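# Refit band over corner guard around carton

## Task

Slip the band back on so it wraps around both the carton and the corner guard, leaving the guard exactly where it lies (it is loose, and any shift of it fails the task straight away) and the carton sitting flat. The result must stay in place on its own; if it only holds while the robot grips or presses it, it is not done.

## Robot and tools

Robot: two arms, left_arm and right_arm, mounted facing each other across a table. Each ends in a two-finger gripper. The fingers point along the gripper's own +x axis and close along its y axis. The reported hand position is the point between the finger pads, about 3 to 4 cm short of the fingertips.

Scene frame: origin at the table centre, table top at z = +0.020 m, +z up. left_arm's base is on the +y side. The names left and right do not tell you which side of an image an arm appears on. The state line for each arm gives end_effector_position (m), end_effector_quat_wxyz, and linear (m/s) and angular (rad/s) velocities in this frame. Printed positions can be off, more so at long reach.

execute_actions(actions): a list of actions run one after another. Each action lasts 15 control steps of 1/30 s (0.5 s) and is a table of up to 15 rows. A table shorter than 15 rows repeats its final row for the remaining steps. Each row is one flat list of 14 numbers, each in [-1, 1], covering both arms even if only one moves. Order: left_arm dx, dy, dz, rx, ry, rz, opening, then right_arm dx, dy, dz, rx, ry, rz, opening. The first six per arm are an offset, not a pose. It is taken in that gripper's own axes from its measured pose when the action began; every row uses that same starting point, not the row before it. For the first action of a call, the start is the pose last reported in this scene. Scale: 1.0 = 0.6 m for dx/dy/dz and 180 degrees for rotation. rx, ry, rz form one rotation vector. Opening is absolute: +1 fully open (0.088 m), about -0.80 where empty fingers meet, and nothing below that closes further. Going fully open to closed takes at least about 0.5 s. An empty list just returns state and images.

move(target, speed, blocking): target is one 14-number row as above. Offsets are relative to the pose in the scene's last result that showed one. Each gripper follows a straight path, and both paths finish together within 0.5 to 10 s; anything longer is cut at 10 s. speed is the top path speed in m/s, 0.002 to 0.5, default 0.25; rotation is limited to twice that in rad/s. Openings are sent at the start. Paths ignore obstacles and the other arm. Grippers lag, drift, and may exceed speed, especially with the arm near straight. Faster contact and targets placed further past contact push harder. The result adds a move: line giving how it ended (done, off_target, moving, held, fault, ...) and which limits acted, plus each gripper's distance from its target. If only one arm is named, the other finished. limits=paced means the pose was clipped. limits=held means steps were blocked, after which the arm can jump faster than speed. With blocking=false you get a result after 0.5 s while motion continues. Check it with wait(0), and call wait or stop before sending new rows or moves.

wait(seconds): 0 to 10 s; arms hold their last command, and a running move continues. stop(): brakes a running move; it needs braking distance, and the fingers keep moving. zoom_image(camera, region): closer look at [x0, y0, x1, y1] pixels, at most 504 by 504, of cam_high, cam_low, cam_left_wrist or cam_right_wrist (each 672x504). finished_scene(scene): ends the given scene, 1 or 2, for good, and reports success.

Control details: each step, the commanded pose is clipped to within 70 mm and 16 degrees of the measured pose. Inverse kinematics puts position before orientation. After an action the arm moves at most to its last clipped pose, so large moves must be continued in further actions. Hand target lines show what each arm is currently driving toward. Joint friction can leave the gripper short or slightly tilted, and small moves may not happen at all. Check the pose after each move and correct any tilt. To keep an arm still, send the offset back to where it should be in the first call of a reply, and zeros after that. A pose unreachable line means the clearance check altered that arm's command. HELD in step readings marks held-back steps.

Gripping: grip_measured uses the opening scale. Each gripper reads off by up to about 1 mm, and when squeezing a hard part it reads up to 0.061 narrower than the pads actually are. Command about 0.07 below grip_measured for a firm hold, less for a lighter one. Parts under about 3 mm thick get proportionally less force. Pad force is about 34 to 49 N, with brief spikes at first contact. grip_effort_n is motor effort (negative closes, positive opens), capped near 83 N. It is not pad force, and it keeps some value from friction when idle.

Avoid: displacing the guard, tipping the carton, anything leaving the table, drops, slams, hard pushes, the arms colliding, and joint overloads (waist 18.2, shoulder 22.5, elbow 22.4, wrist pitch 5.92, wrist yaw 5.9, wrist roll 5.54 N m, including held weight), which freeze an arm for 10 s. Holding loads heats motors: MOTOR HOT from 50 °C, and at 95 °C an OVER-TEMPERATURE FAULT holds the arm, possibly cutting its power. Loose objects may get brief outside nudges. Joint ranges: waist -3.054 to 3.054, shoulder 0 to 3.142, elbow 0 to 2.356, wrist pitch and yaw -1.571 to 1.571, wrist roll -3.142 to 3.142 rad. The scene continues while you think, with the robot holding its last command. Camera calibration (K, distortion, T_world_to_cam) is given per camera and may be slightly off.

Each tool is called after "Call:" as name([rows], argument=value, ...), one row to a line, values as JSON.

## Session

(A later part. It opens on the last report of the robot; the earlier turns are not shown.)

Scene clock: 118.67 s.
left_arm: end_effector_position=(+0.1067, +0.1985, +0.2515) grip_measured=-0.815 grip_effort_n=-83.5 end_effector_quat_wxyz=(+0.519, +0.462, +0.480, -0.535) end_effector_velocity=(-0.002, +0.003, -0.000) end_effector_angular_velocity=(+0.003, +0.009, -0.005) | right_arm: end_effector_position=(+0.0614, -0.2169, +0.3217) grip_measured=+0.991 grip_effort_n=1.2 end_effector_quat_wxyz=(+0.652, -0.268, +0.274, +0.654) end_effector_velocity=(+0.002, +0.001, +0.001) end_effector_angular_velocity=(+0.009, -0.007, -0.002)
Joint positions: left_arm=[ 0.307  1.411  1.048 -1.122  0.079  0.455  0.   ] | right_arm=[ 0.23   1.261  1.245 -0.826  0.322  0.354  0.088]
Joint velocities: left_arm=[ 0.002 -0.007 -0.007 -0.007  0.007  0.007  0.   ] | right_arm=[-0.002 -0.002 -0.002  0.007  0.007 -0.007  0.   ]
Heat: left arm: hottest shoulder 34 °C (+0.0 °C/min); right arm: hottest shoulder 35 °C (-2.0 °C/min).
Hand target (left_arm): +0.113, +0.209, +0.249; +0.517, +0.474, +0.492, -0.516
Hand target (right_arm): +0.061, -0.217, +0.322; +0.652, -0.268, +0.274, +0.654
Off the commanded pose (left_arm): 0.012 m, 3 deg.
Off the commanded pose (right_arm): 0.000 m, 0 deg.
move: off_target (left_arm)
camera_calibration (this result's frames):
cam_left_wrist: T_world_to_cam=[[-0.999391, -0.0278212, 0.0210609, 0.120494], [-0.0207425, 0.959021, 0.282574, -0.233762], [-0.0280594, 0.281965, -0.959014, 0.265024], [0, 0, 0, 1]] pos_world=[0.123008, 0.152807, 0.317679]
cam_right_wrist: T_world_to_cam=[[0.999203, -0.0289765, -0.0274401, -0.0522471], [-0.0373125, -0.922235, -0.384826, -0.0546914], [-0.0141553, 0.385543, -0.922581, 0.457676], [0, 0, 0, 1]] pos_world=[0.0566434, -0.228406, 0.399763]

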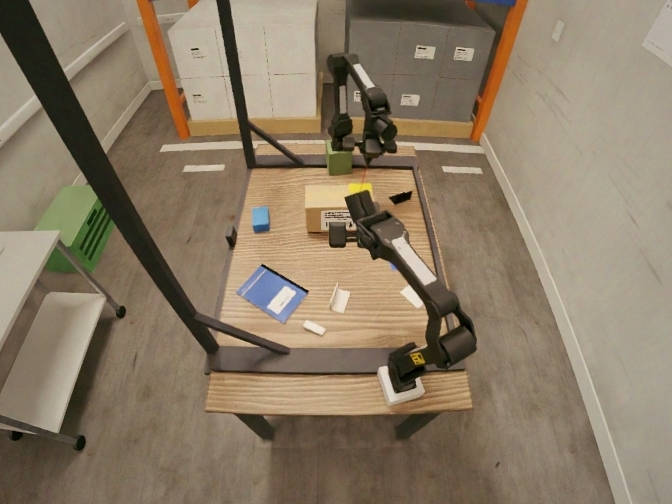

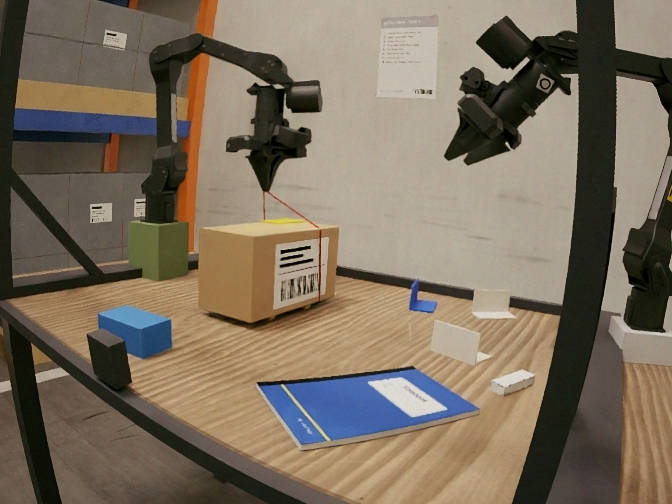

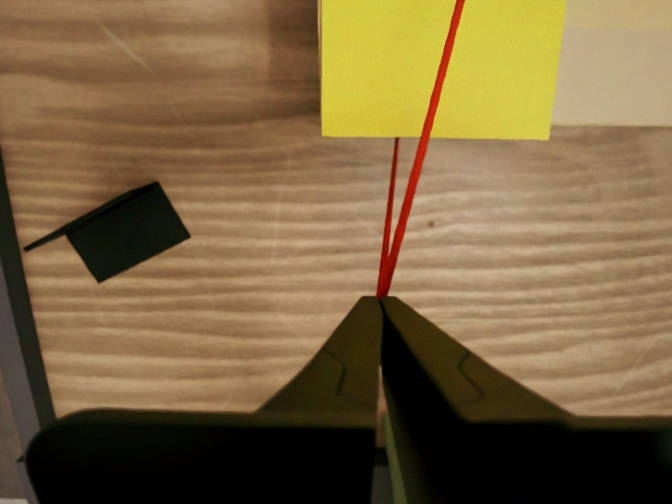

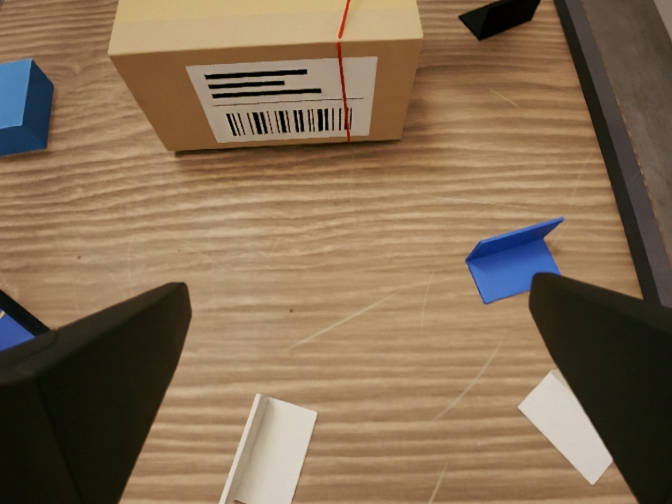

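Call:
move(target=[0,0.035,-0.02,0,0,0,-1,0,0,0,0,0,0,1], speed=0.03)

Call:
zoom_image(camera="cam_right_wrist", region=[100, 0, 440, 170])

Call:
zoom_image(camera="cam_low", region=[170, 140, 350, 330])

Scene clock: 132.20 s.
left_arm: end_effector_position=(+0.1203, +0.1995, +0.2527) grip_measured=-0.815 grip_effort_n=-83.5 end_effector_quat_wxyz=(+0.519, +0.452, +0.468, -0.554) end_effector_velocity=(+0.004, +0.003, +0.001) end_effector_angular_velocity=(+0.014, -0.016, +0.017) | right_arm: end_effector_position=(+0.0614, -0.2169, +0.3217) grip_measured=+0.991 grip_effort_n=1.2 end_effector_quat_wxyz=(+0.652, -0.268, +0.274, +0.654) end_effector_velocity=(-0.002, -0.005, -0.004) end_effector_angular_velocity=(-0.027, -0.001, +0.022)
Joint positions: left_arm=[ 0.384  1.411  1.048 -1.102  0.124  0.551  0.   ] | right_arm=[ 0.23   1.261  1.245 -0.826  0.322  0.354  0.088]
Joint velocities: left_arm=[ 0.007 -0.002  0.002 -0.007 -0.022 -0.007  0.   ] | right_arm=[ 0.002 -0.002 -0.002 -0.022 -0.022 -0.007 -0.   ]
Heat: left arm: hottest shoulder 33 °C (-1.0 °C/min); right arm: hottest shoulder 35 °C (-1.0 °C/min).
Hand target (left_arm): +0.127, +0.210, +0.250; +0.519, +0.462, +0.480, -0.535
Hand target (right_arm): +0.061, -0.217, +0.322; +0.652, -0.268, +0.274, +0.654
Off the commanded pose (left_arm): 0.014 m, 3 deg.
Off the commanded pose (right_arm): 0.000 m, 0 deg.
move: off_target (left_arm)
camera_calibration (this result's frames):
cam_left_wrist: T_world_to_cam=[[-0.999249, -0.00481706, 0.0384552, 0.12513], [0.00456723, 0.970695, 0.240272, -0.229466], [-0.0384857, 0.240267, -0.969944, 0.278625], [0, 0, 0, 1]] pos_world=[0.136807, 0.1564, 0.320573]
cam_right_wrist: T_world_to_cam=[[0.999203, -0.0289765, -0.0274401, -0.0522471], [-0.0373125, -0.922235, -0.384826, -0.0546914], [-0.0141553, 0.385543, -0.922581, 0.457676], [0, 0, 0, 1]] pos_world=[0.0566434, -0.228406, 0.399763]

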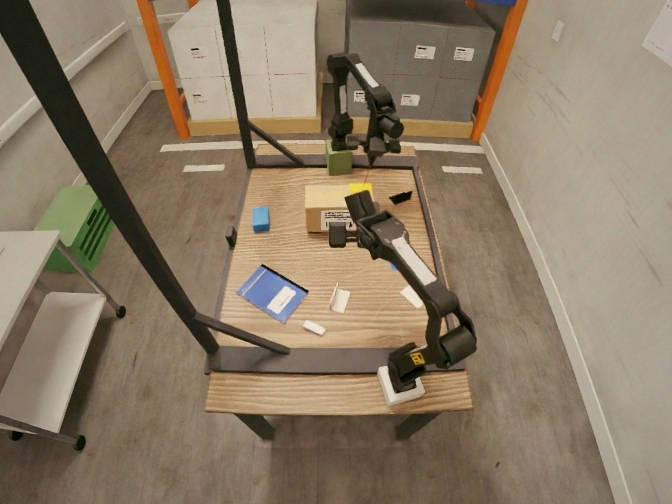

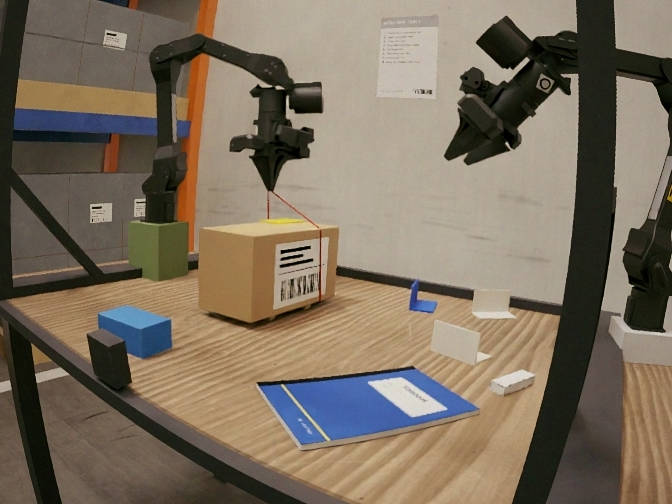

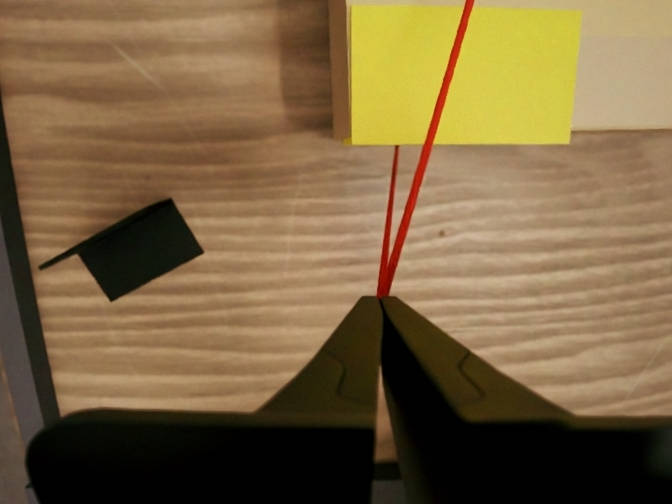

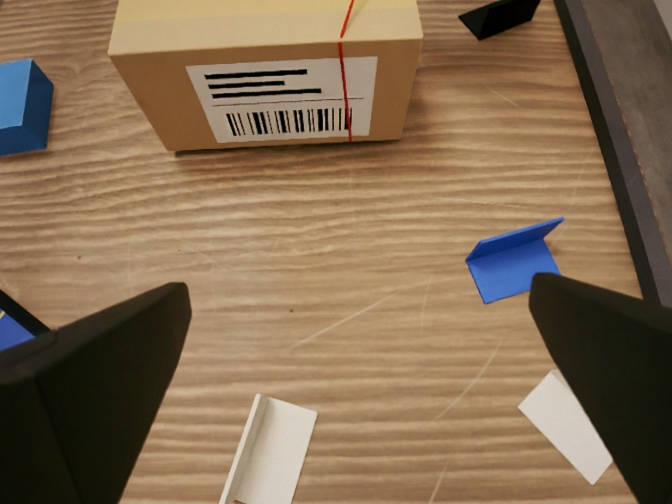

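Region (100, 0, 440, 170) of cam_right_wrist's 672x504 image, scaled by 1.482, with more detail than that image has.

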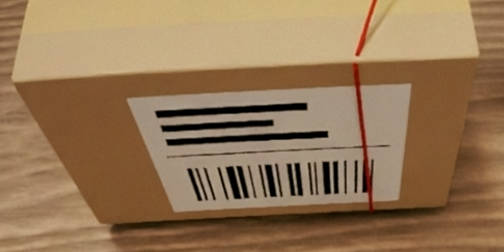

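Region (170, 140, 350, 330) of cam_low's 672x504 image, scaled by 2.653, with more detail than that image has; it fills the left 477 columns of this view, and the rest is white.

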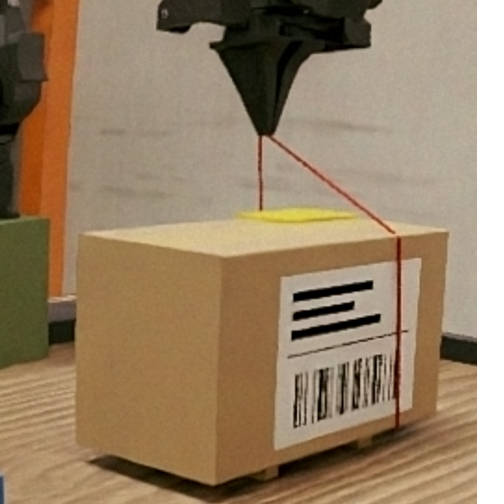

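Call:
move(target=[0,-0.067,-0.02,0,0,0,-1,0.34,0,0.171,0,0,0,0.0], speed=0.1)

Call:
zoom_image(camera="cam_low", region=[170, 140, 400, 330])

Scene clock: 150.20 s.
left_arm: end_effector_position=(+0.0793, +0.1997, +0.2549) grip_measured=-0.815 grip_effort_n=-83.5 end_effector_quat_wxyz=(+0.520, +0.443, +0.457, -0.569) end_effector_velocity=(+0.000, +0.004, -0.002) end_effector_angular_velocity=(+0.014, -0.003, -0.004) | right_arm: end_effector_position=(+0.0591, -0.0048, +0.2561) grip_measured=+0.003 grip_effort_n=-16.0 end_effector_quat_wxyz=(+0.655, -0.262, +0.270, +0.655) end_effector_velocity=(-0.004, -0.005, -0.003) end_effector_angular_velocity=(-0.025, +0.004, +0.023)
Joint positions: left_arm=[ 0.239  1.312  0.974 -1.084  0.133  0.418  0.   ] | right_arm=[ 0.01   1.998  1.748 -0.538  0.176  0.189  0.039]
Joint velocities: left_arm=[ 0.002 -0.002 -0.007 -0.007 -0.007  0.007  0.   ] | right_arm=[ 0.002 -0.002 -0.002 -0.022 -0.022 -0.007 -0.001]
Heat: left arm: hottest shoulder 33 °C (-3.0 °C/min); right arm: hottest shoulder 35 °C (-1.0 °C/min).
Hand target (left_arm): +0.080, +0.212, +0.253; +0.519, +0.452, +0.468, -0.555
Hand target (right_arm): +0.059, -0.001, +0.249; +0.653, -0.268, +0.273, +0.654
Off the commanded pose (left_arm): 0.013 m, 2 deg.
Off the commanded pose (right_arm): 0.008 m, 1 deg.
move: off_target (left_arm)
camera_calibration (this result's frames):
cam_left_wrist: T_world_to_cam=[[-0.998686, 0.012198, 0.0497791, 0.0777718], [0.0222405, 0.978195, 0.206496, -0.224287], [-0.0461748, 0.207332, -0.97718, 0.288169], [0, 0, 0, 1]] pos_world=[0.095964, 0.158701, 0.324036]
cam_right_wrist: T_world_to_cam=[[0.999078, -0.0318638, -0.0287892, -0.0452594], [-0.0406932, -0.916629, -0.397662, 0.119069], [-0.013718, 0.398467, -0.91708, 0.31394], [0, 0, 0, 1]] pos_world=[0.0543695, -0.017395, 0.333954]

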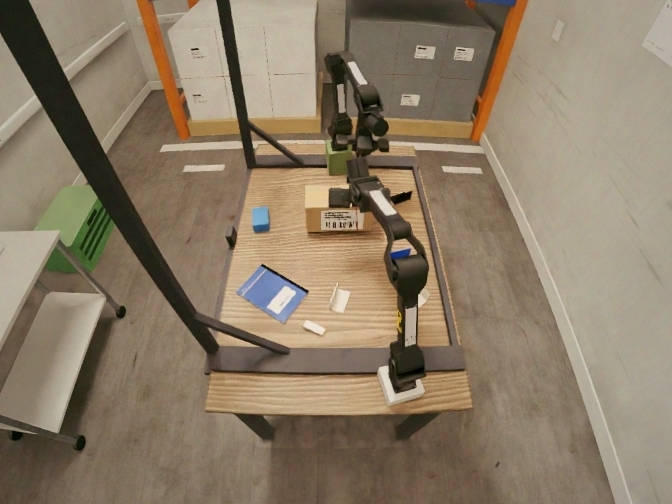

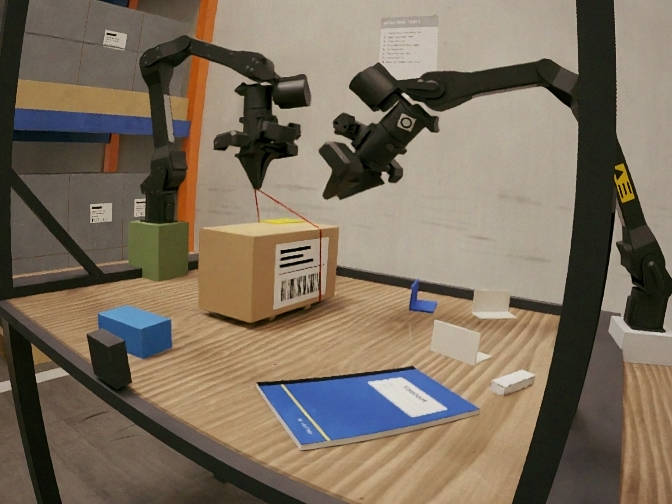

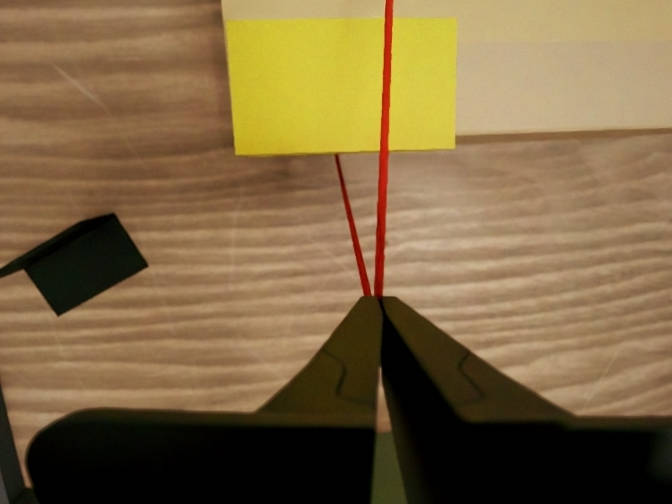

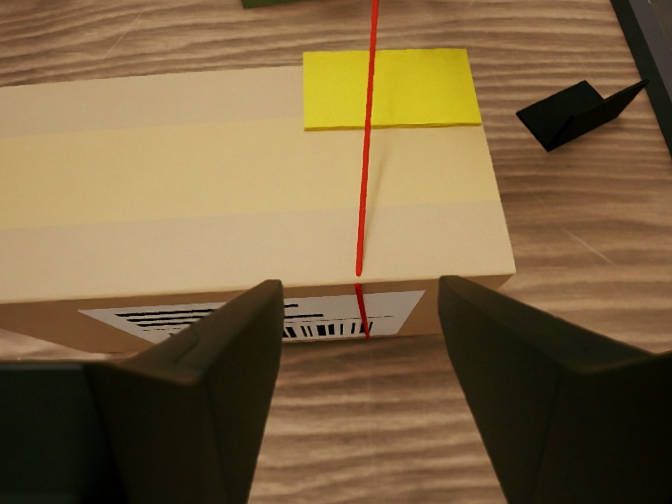

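Region (170, 140, 400, 330) of cam_low's 672x504 image, scaled by 2.191, with more detail than that image has; it fills the top 416 rows of this view, and the rest is white.

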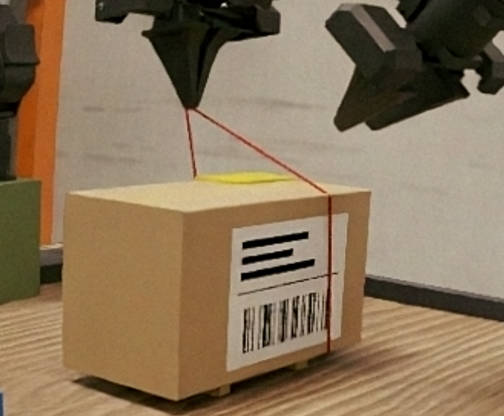

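Call:
move(target=[0,0,-0.02,0,0.02,0,-1,0.094,0,-0.012,0,0,0,0.0], speed=0.05)

Call:
zoom_image(camera="cam_low", region=[230, 150, 400, 300])

Scene clock: 162.43 s.
left_arm: end_effector_position=(+0.0769, +0.2024, +0.2557) grip_measured=-0.815 grip_effort_n=-83.5 end_effector_quat_wxyz=(+0.512, +0.448, +0.462, -0.569) end_effector_velocity=(+0.001, +0.002, +0.001) end_effector_angular_velocity=(+0.006, -0.005, +0.011) | right_arm: end_effector_position=(+0.0582, +0.0257, +0.2182) grip_measured=+0.003 grip_effort_n=-16.0 end_effector_quat_wxyz=(+0.656, -0.259, +0.268, +0.656) end_effector_velocity=(-0.001, +0.005, +0.011) end_effector_angular_velocity=(+0.030, +0.007, +0.008)
Joint positions: left_arm=[ 0.234  1.315  0.981 -1.108  0.132  0.423  0.   ] | right_arm=[-0.004  2.127  1.785 -0.437  0.168  0.18   0.039]
Joint velocities: left_arm=[ 0.002 -0.002  0.002 -0.007 -0.007 -0.007  0.   ] | right_arm=[-0.002 -0.002  0.022  0.007 -0.007 -0.007 -0.   ]
Heat: left arm: hottest shoulder 33 °C (-3.0 °C/min); right arm: hottest shoulder 38 °C (+2.0 °C/min).
Hand target (left_arm): +0.079, +0.211, +0.253; +0.505, +0.461, +0.474, -0.555
Hand target (right_arm): +0.059, +0.030, +0.211; +0.655, -0.262, +0.270, +0.655
Off the commanded pose (left_arm): 0.010 m, 3 deg.
Off the commanded pose (right_arm): 0.008 m, 0 deg.
move: off_target (left_arm)
camera_calibration (this result's frames):
cam_left_wrist: T_world_to_cam=[[-0.9982, 0.021719, 0.0559027, 0.0717476], [0.033729, 0.974043, 0.223836, -0.231486], [-0.0495901, 0.225319, -0.973022, 0.283798], [0, 0, 0, 1]] pos_world=[0.0934999, 0.159974, 0.323946]
cam_right_wrist: T_world_to_cam=[[0.998962, -0.0339884, -0.0303357, -0.0440919], [-0.0433594, -0.913658, -0.404165, 0.133376], [-0.0139796, 0.40506, -0.914183, 0.266286], [0, 0, 0, 1]] pos_world=[0.0535518, 0.0124998, 0.296003]

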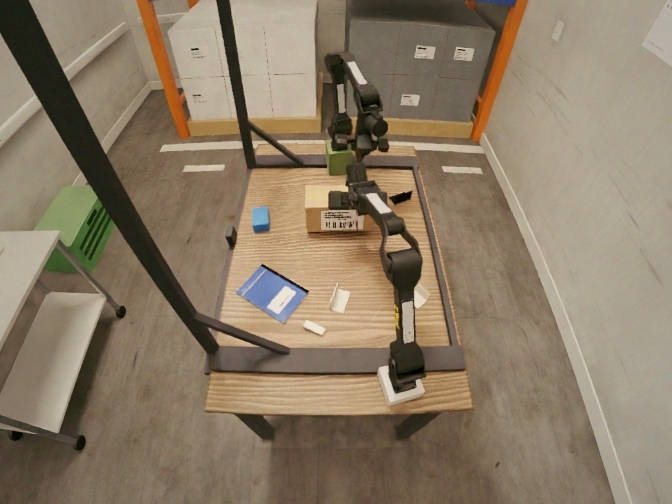

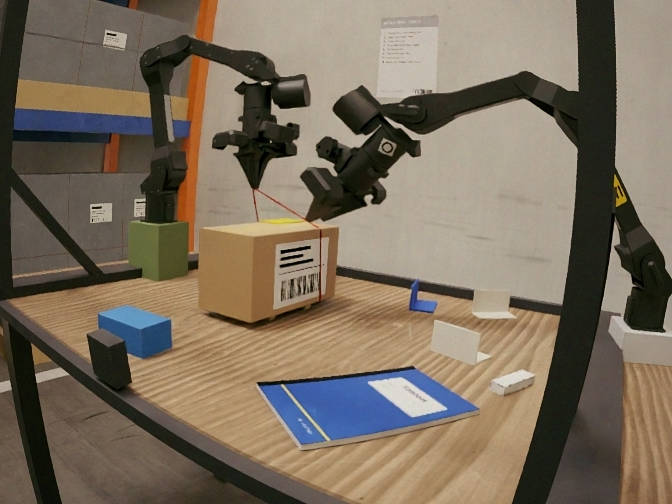

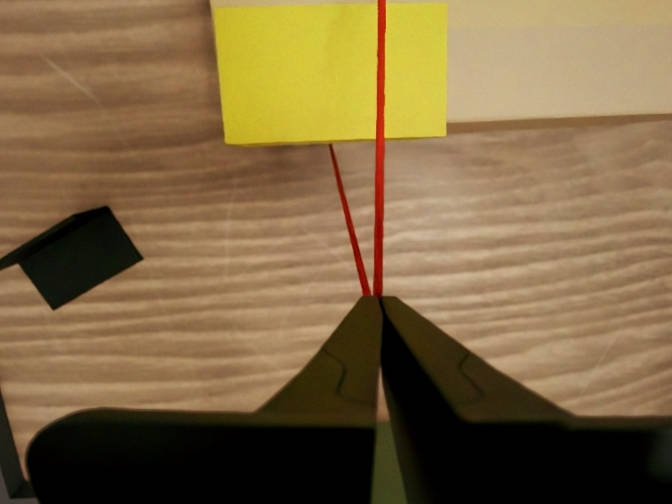

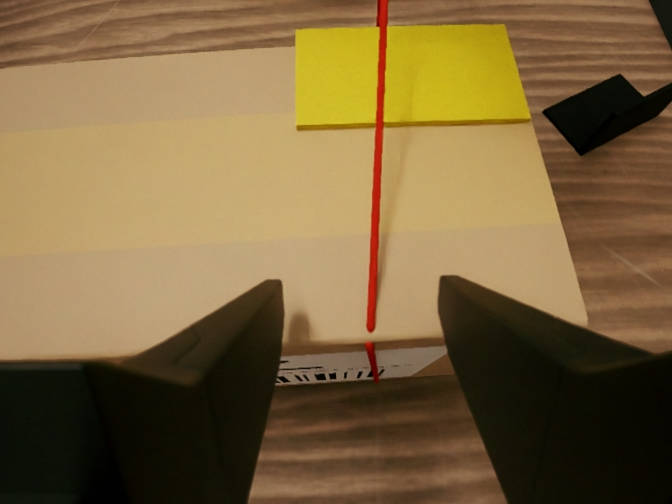

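Region (230, 150, 400, 300) of cam_low's 672x504 image, scaled by 2.965, with more detail than that image has; it fills the top 445 rows of this view, and the rest is white.

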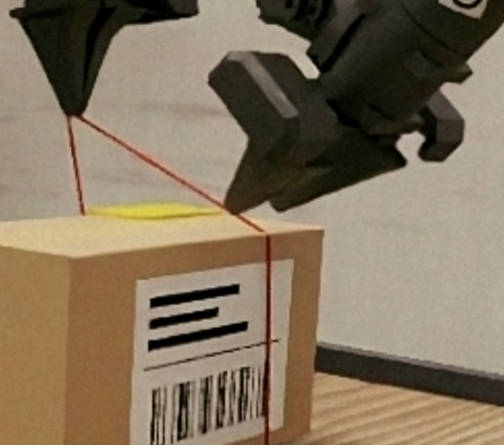

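Call:
execute_actions([
  [[0,0,-0.02,0,0.01,0,-1,0.03,-0.014,-0.01,0,0,0,0.0]],
])

Call:
zoom_image(camera="cam_low", region=[230, 150, 400, 300])

Scene clock: 171.30 s.
left_arm: end_effector_position=(+0.0766, +0.2023, +0.2557) grip_measured=-0.815 grip_effort_n=-83.5 end_effector_quat_wxyz=(+0.509, +0.450, +0.459, -0.572) end_effector_velocity=(+0.003, +0.002, +0.001) end_effector_angular_velocity=(+0.011, -0.018, +0.012) | right_arm: end_effector_position=(+0.0663, +0.0352, +0.2213) grip_measured=+0.003 grip_effort_n=-16.0 end_effector_quat_wxyz=(+0.662, -0.244, +0.260, +0.660) end_effector_velocity=(+0.001, -0.001, -0.004) end_effector_angular_velocity=(-0.013, -0.003, +0.008)
Joint positions: left_arm=[ 0.235  1.315  0.981 -1.108  0.137  0.434  0.   ] | right_arm=[-0.024  2.136  1.787 -0.39   0.157  0.169  0.039]
Joint velocities: left_arm=[ 0.002 -0.002  0.002 -0.007 -0.022 -0.007  0.   ] | right_arm=[-0.002  0.002 -0.002 -0.007 -0.007 -0.007 -0.   ]
Heat: left arm: hottest shoulder 32 °C (-3.0 °C/min); right arm: hottest shoulder 40 °C (+5.1 °C/min).
Hand target (left_arm): +0.077, +0.214, +0.254; +0.504, +0.457, +0.470, -0.562
Hand target (right_arm): +0.066, +0.034, +0.201; +0.656, -0.259, +0.269, +0.656
Off the commanded pose (left_arm): 0.012 m, 2 deg.
Off the commanded pose (right_arm): 0.020 m, 2 deg.
Step readings (end_effector_position):
0: left_arm (+0.0769, +0.2024, +0.2557) | right_arm (+0.0582, +0.0260, +0.2190)
1: left_arm (+0.0769, +0.2024, +0.2557) | right_arm (+0.0579, +0.0268, +0.2193)
2: left_arm (+0.0769, +0.2024, +0.2557) | right_arm (+0.0580, +0.0292, +0.2207)
4: left_arm (+0.0768, +0.2024, +0.2557) | right_arm (+0.0609, +0.0322, +0.2217)
8: left_arm (+0.0766, +0.2023, +0.2557) | right_arm (+0.0663, +0.0347, +0.2218)
15: end_effector_position above
camera_calibration (this result's frames):
cam_left_wrist: T_world_to_cam=[[-0.997819, 0.0317283, 0.0578808, 0.0688588], [0.0438218, 0.97419, 0.221435, -0.231539], [-0.0493611, 0.223488, -0.973456, 0.284361], [0, 0, 0, 1]] pos_world=[0.0928914, 0.159827, 0.324098]
cam_right_wrist: T_world_to_cam=[[0.998486, -0.0374466, -0.0402951, -0.04936], [-0.051325, -0.897743, -0.43752, 0.15104], [-0.019791, 0.438926, -0.898305, 0.261094], [0, 0, 0, 1]] pos_world=[0.0622047, 0.0191454, 0.298637]

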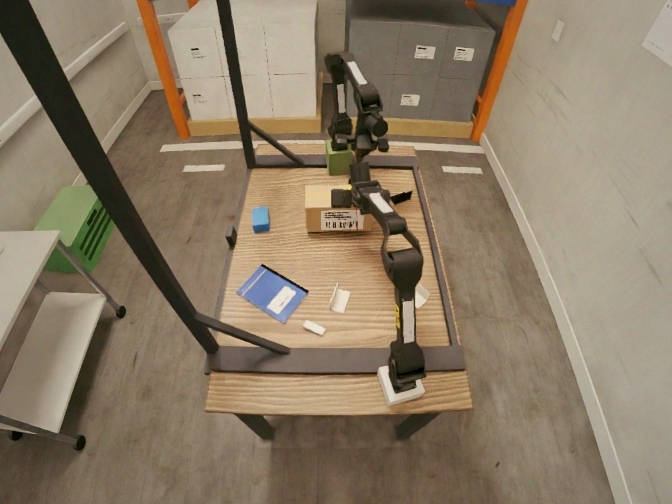

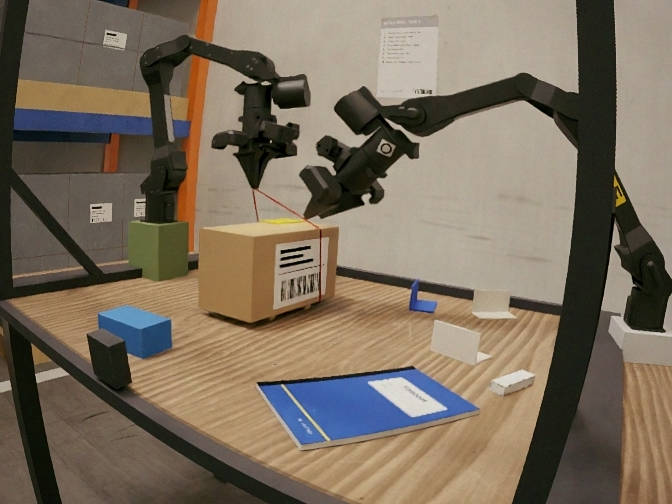

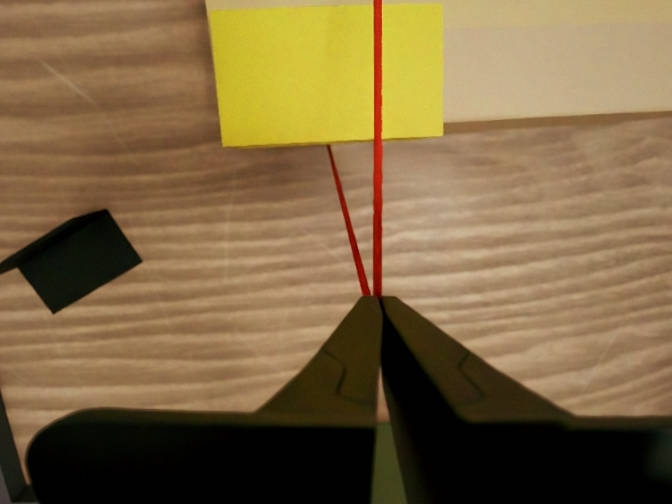

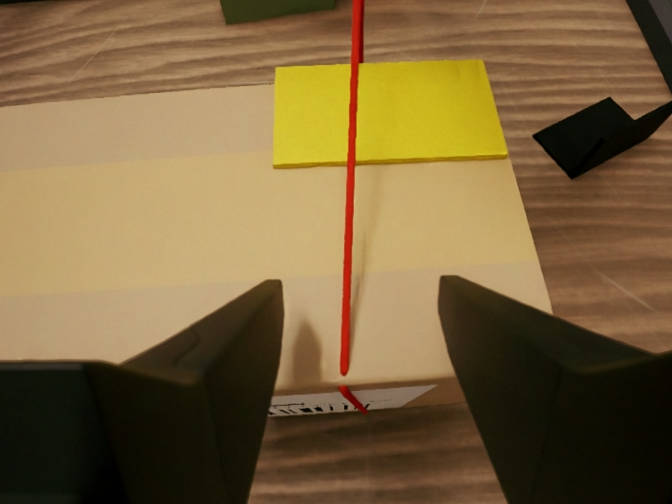

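Region (230, 150, 400, 300) of cam_low's 672x504 image, scaled by 2.965, with more detail than that image has; it fills the top 445 rows of this view, and the rest is white.

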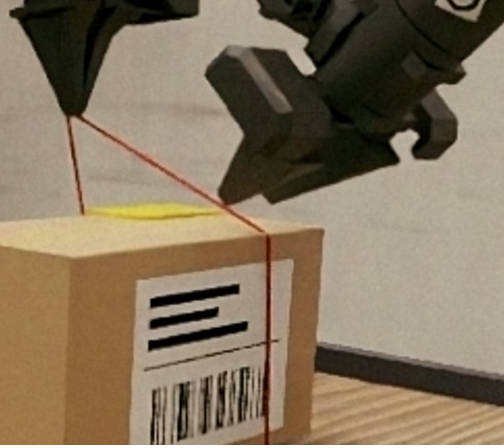

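Call:
move(target=[0,0,-0.02,0,0.01,0,-1,0.028,0,-0.045,0,0,0,0.0], speed=0.04)

Call:
zoom_image(camera="cam_low", region=[230, 150, 400, 300])

Scene clock: 177.80 s.
left_arm: end_effector_position=(+0.0755, +0.2015, +0.2561) grip_measured=-0.815 grip_effort_n=-83.5 end_effector_quat_wxyz=(+0.506, +0.448, +0.457, -0.578) end_effector_velocity=(+0.004, +0.004, -0.001) end_effector_angular_velocity=(+0.021, -0.030, +0.010) | right_arm: end_effector_position=(+0.0663, +0.0346, +0.2033) grip_measured=+0.003 grip_effort_n=-16.0 end_effector_quat_wxyz=(+0.665, -0.232, +0.251, +0.664) end_effector_velocity=(+0.001, -0.005, -0.006) end_effector_angular_velocity=(-0.020, -0.015, +0.002)
Joint positions: left_arm=[ 0.236  1.315  0.982 -1.107  0.147  0.444  0.   ] | right_arm=[-0.023  2.131  1.687 -0.265  0.162  0.168  0.039]
Joint velocities: left_arm=[-0.002 -0.002 -0.002 -0.007 -0.037 -0.007  0.   ] | right_arm=[ 0.002 -0.007 -0.022 -0.007  0.007 -0.007  0.   ]
Heat: left arm: hottest shoulder 32 °C (-3.0 °C/min); right arm: hottest shoulder 41 °C (+6.0 °C/min).
Hand target (left_arm): +0.077, +0.214, +0.254; +0.502, +0.458, +0.467, -0.566
Hand target (right_arm): +0.066, +0.029, +0.190; +0.662, -0.244, +0.260, +0.660
Off the commanded pose (left_arm): 0.013 m, 2 deg.
Off the commanded pose (right_arm): 0.014 m, 2 deg.
move: off_target (left_arm, right_arm)
camera_calibration (this result's frames):
cam_left_wrist: T_world_to_cam=[[-0.996982, 0.0427323, 0.0648197, 0.0637278], [0.0557923, 0.974928, 0.215413, -0.230383], [-0.0539895, 0.21838, -0.974369, 0.286416], [0, 0, 0, 1]] pos_world=[0.0918524, 0.159337, 0.324571]
cam_right_wrist: T_world_to_cam=[[0.998282, -0.0381078, -0.0444976, -0.0492038], [-0.0544388, -0.884054, -0.464203, 0.14781], [-0.0216485, 0.465828, -0.88461, 0.241582], [0, 0, 0, 1]] pos_world=[0.0623958, 0.0162616, 0.280131]

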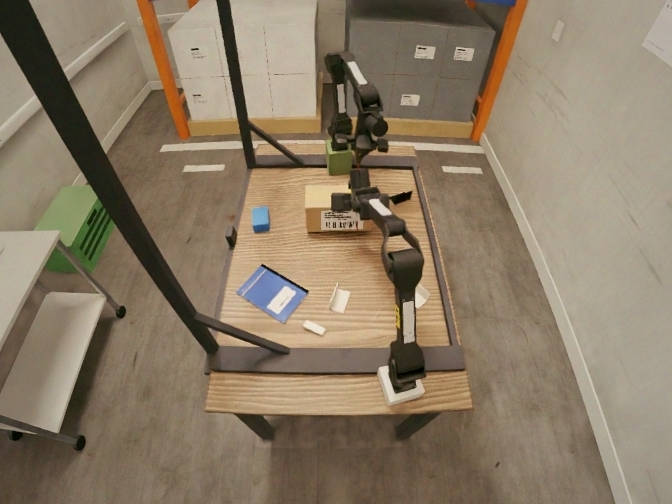

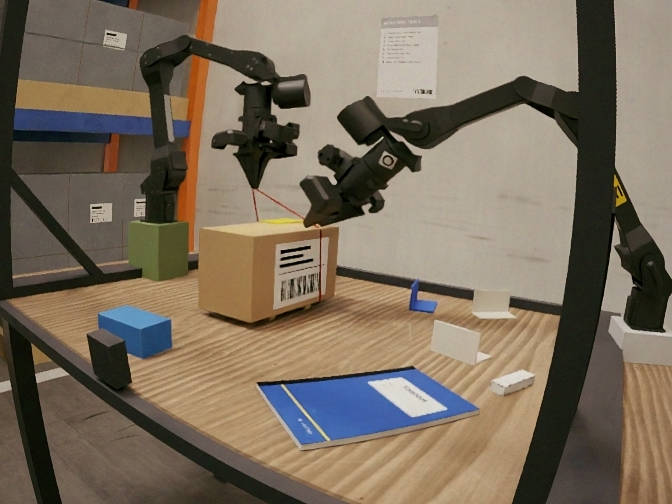

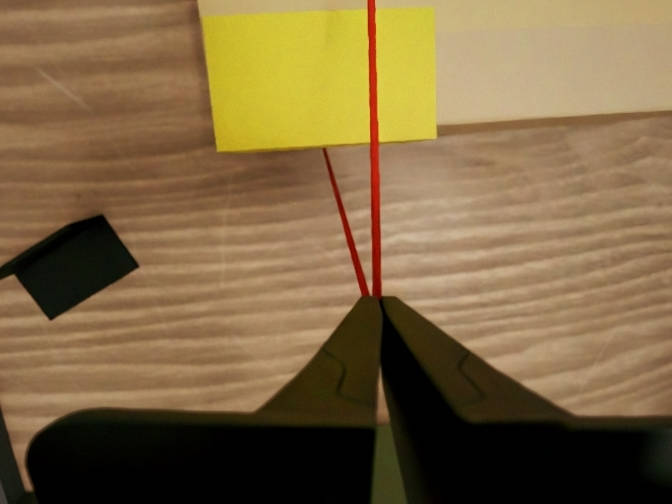

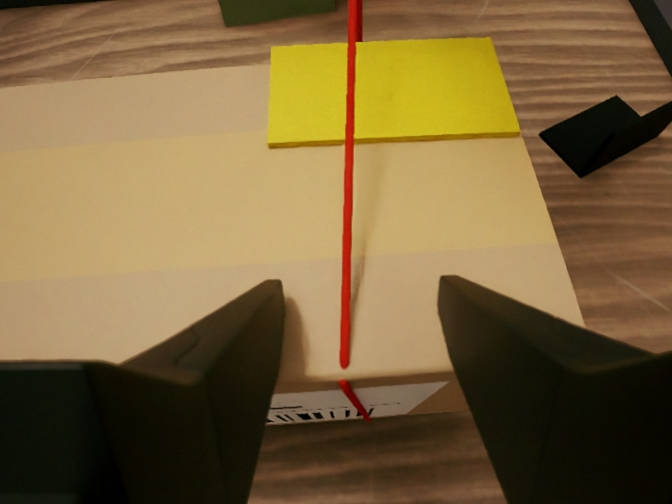

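Region (230, 150, 400, 300) of cam_low's 672x504 image, scaled by 2.965, with more detail than that image has; it fills the top 445 rows of this view, and the rest is white.

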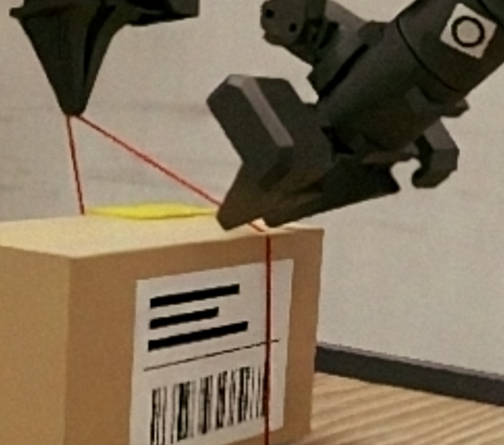

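Call:
execute_actions([
  [[0,0.006,-0.02,0,0,0,-1,0.008,0,-0.008,0,0,0,-0.2],[0,0.006,-0.02,0,0,0,-1,0.008,0,-0.008,0,0,0,-0.3],[0,0.006,-0.02,0,0,0,-1,0.008,0,-0.008,0,0,0,-0.4],[0,0.006,-0.02,0,0,0,-1,0.008,0,-0.008,0,0,0,-0.5],[0,0.006,-0.02,0,0,0,-1,0.008,0,-0.008,0,0,0,-0.55]],
])

Call:
zoom_image(camera="cam_low", region=[230, 150, 400, 300])

Scene clock: 183.60 s.
left_arm: end_effector_position=(+0.0790, +0.2018, +0.2556) grip_measured=-0.815 grip_effort_n=-83.5 end_effector_quat_wxyz=(+0.508, +0.442, +0.449, -0.588) end_effector_velocity=(+0.000, +0.001, +0.001) end_effector_angular_velocity=(+0.006, -0.004, +0.006) | right_arm: end_effector_position=(+0.0676, +0.0375, +0.2066) grip_measured=-0.542 grip_effort_n=-16.5 end_effector_quat_wxyz=(+0.669, -0.224, +0.246, +0.664) end_effector_velocity=(-0.004, -0.002, +0.001) end_effector_angular_velocity=(-0.005, +0.019, +0.015)
Joint positions: left_arm=[ 0.263  1.302  0.966 -1.087  0.167  0.478  0.   ] | right_arm=[-0.025  2.13   1.686 -0.245  0.166  0.168  0.012]
Joint velocities: left_arm=[-0.002 -0.002  0.002 -0.007 -0.007 -0.007  0.   ] | right_arm=[ 0.002 -0.007 -0.002 -0.007 -0.022  0.007 -0.003]
Heat: left arm: hottest shoulder 32 °C (-2.0 °C/min); right arm: hottest shoulder 43 °C (+8.0 °C/min).
Hand target (left_arm): +0.080, +0.213, +0.254; +0.506, +0.449, +0.457, -0.578
Hand target (right_arm): +0.066, +0.035, +0.197; +0.665, -0.232, +0.251, +0.664
Off the commanded pose (left_arm): 0.011 m, 2 deg.
Off the commanded pose (right_arm): 0.010 m, 1 deg.
Step readings (end_effector_position):
0: left_arm (+0.0755, +0.2015, +0.2561) | right_arm (+0.0663, +0.0346, +0.2033)
1: left_arm (+0.0758, +0.2018, +0.2559) | right_arm (+0.0664, +0.0349, +0.2037)
2: left_arm (+0.0767, +0.2016, +0.2557) | right_arm (+0.0666, +0.0359, +0.2049)
4: left_arm (+0.0782, +0.2022, +0.2554) | right_arm (+0.0682, +0.0368, +0.2058)
8: left_arm (+0.0788, +0.2019, +0.2556) | right_arm (+0.0678, +0.0373, +0.2064)
15: end_effector_position above
camera_calibration (this result's frames):
cam_left_wrist: T_world_to_cam=[[-0.996233, 0.0530923, 0.0685653, 0.0641139], [0.0651874, 0.979935, 0.188358, -0.225544], [-0.0571891, 0.192118, -0.979704, 0.292955], [0, 0, 0, 1]] pos_world=[0.0953288, 0.161332, 0.325097]
cam_right_wrist: T_world_to_cam=[[0.997985, -0.0423961, -0.0472122, -0.0494962], [-0.0599264, -0.874347, -0.481587, 0.155491], [-0.0208625, 0.483445, -0.875126, 0.240447], [0, 0, 0, 1]] pos_world=[0.0637308, 0.0176116, 0.282967]

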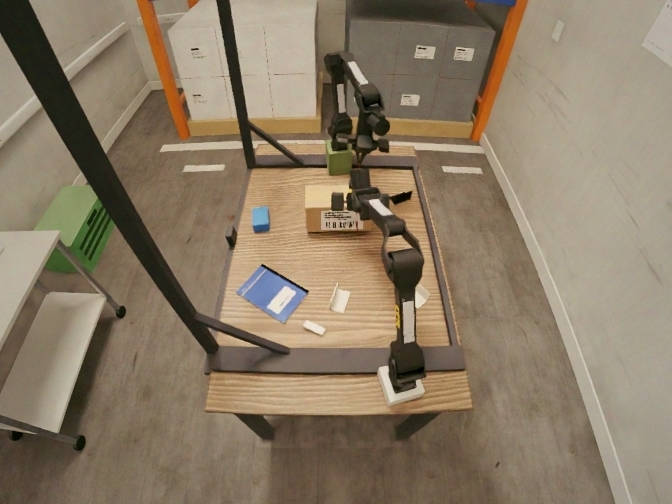

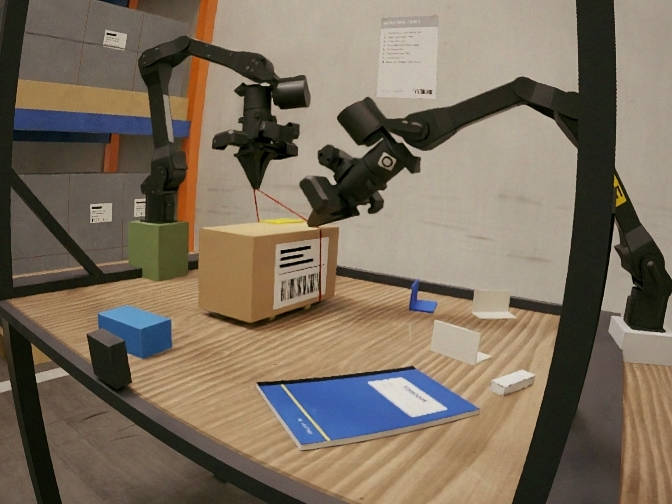

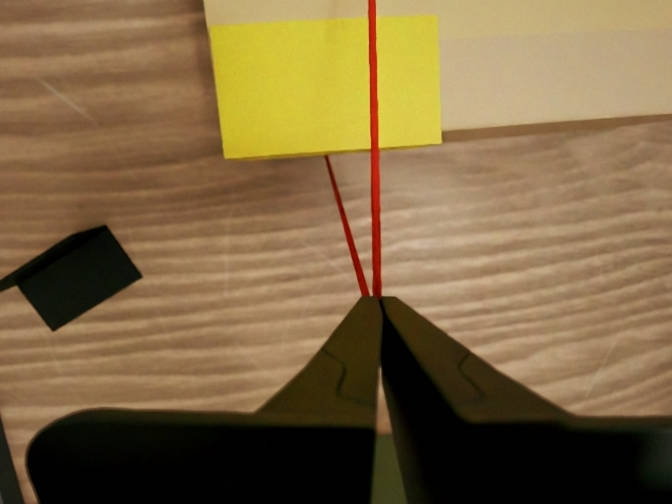

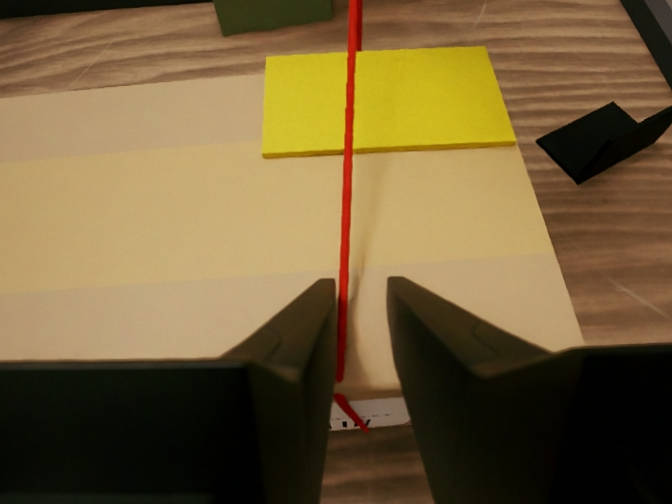

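Region (230, 150, 400, 300) of cam_low's 672x504 image, scaled by 2.965, with more detail than that image has; it fills the top 445 rows of this view, and the rest is white.

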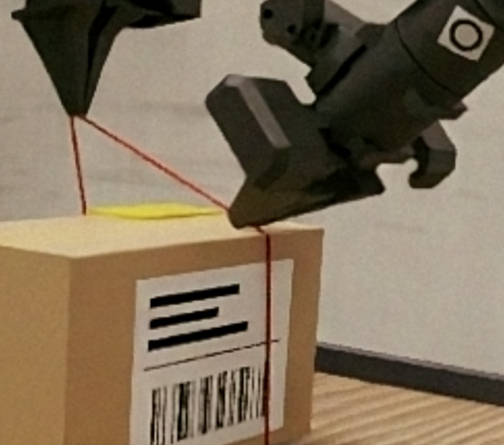

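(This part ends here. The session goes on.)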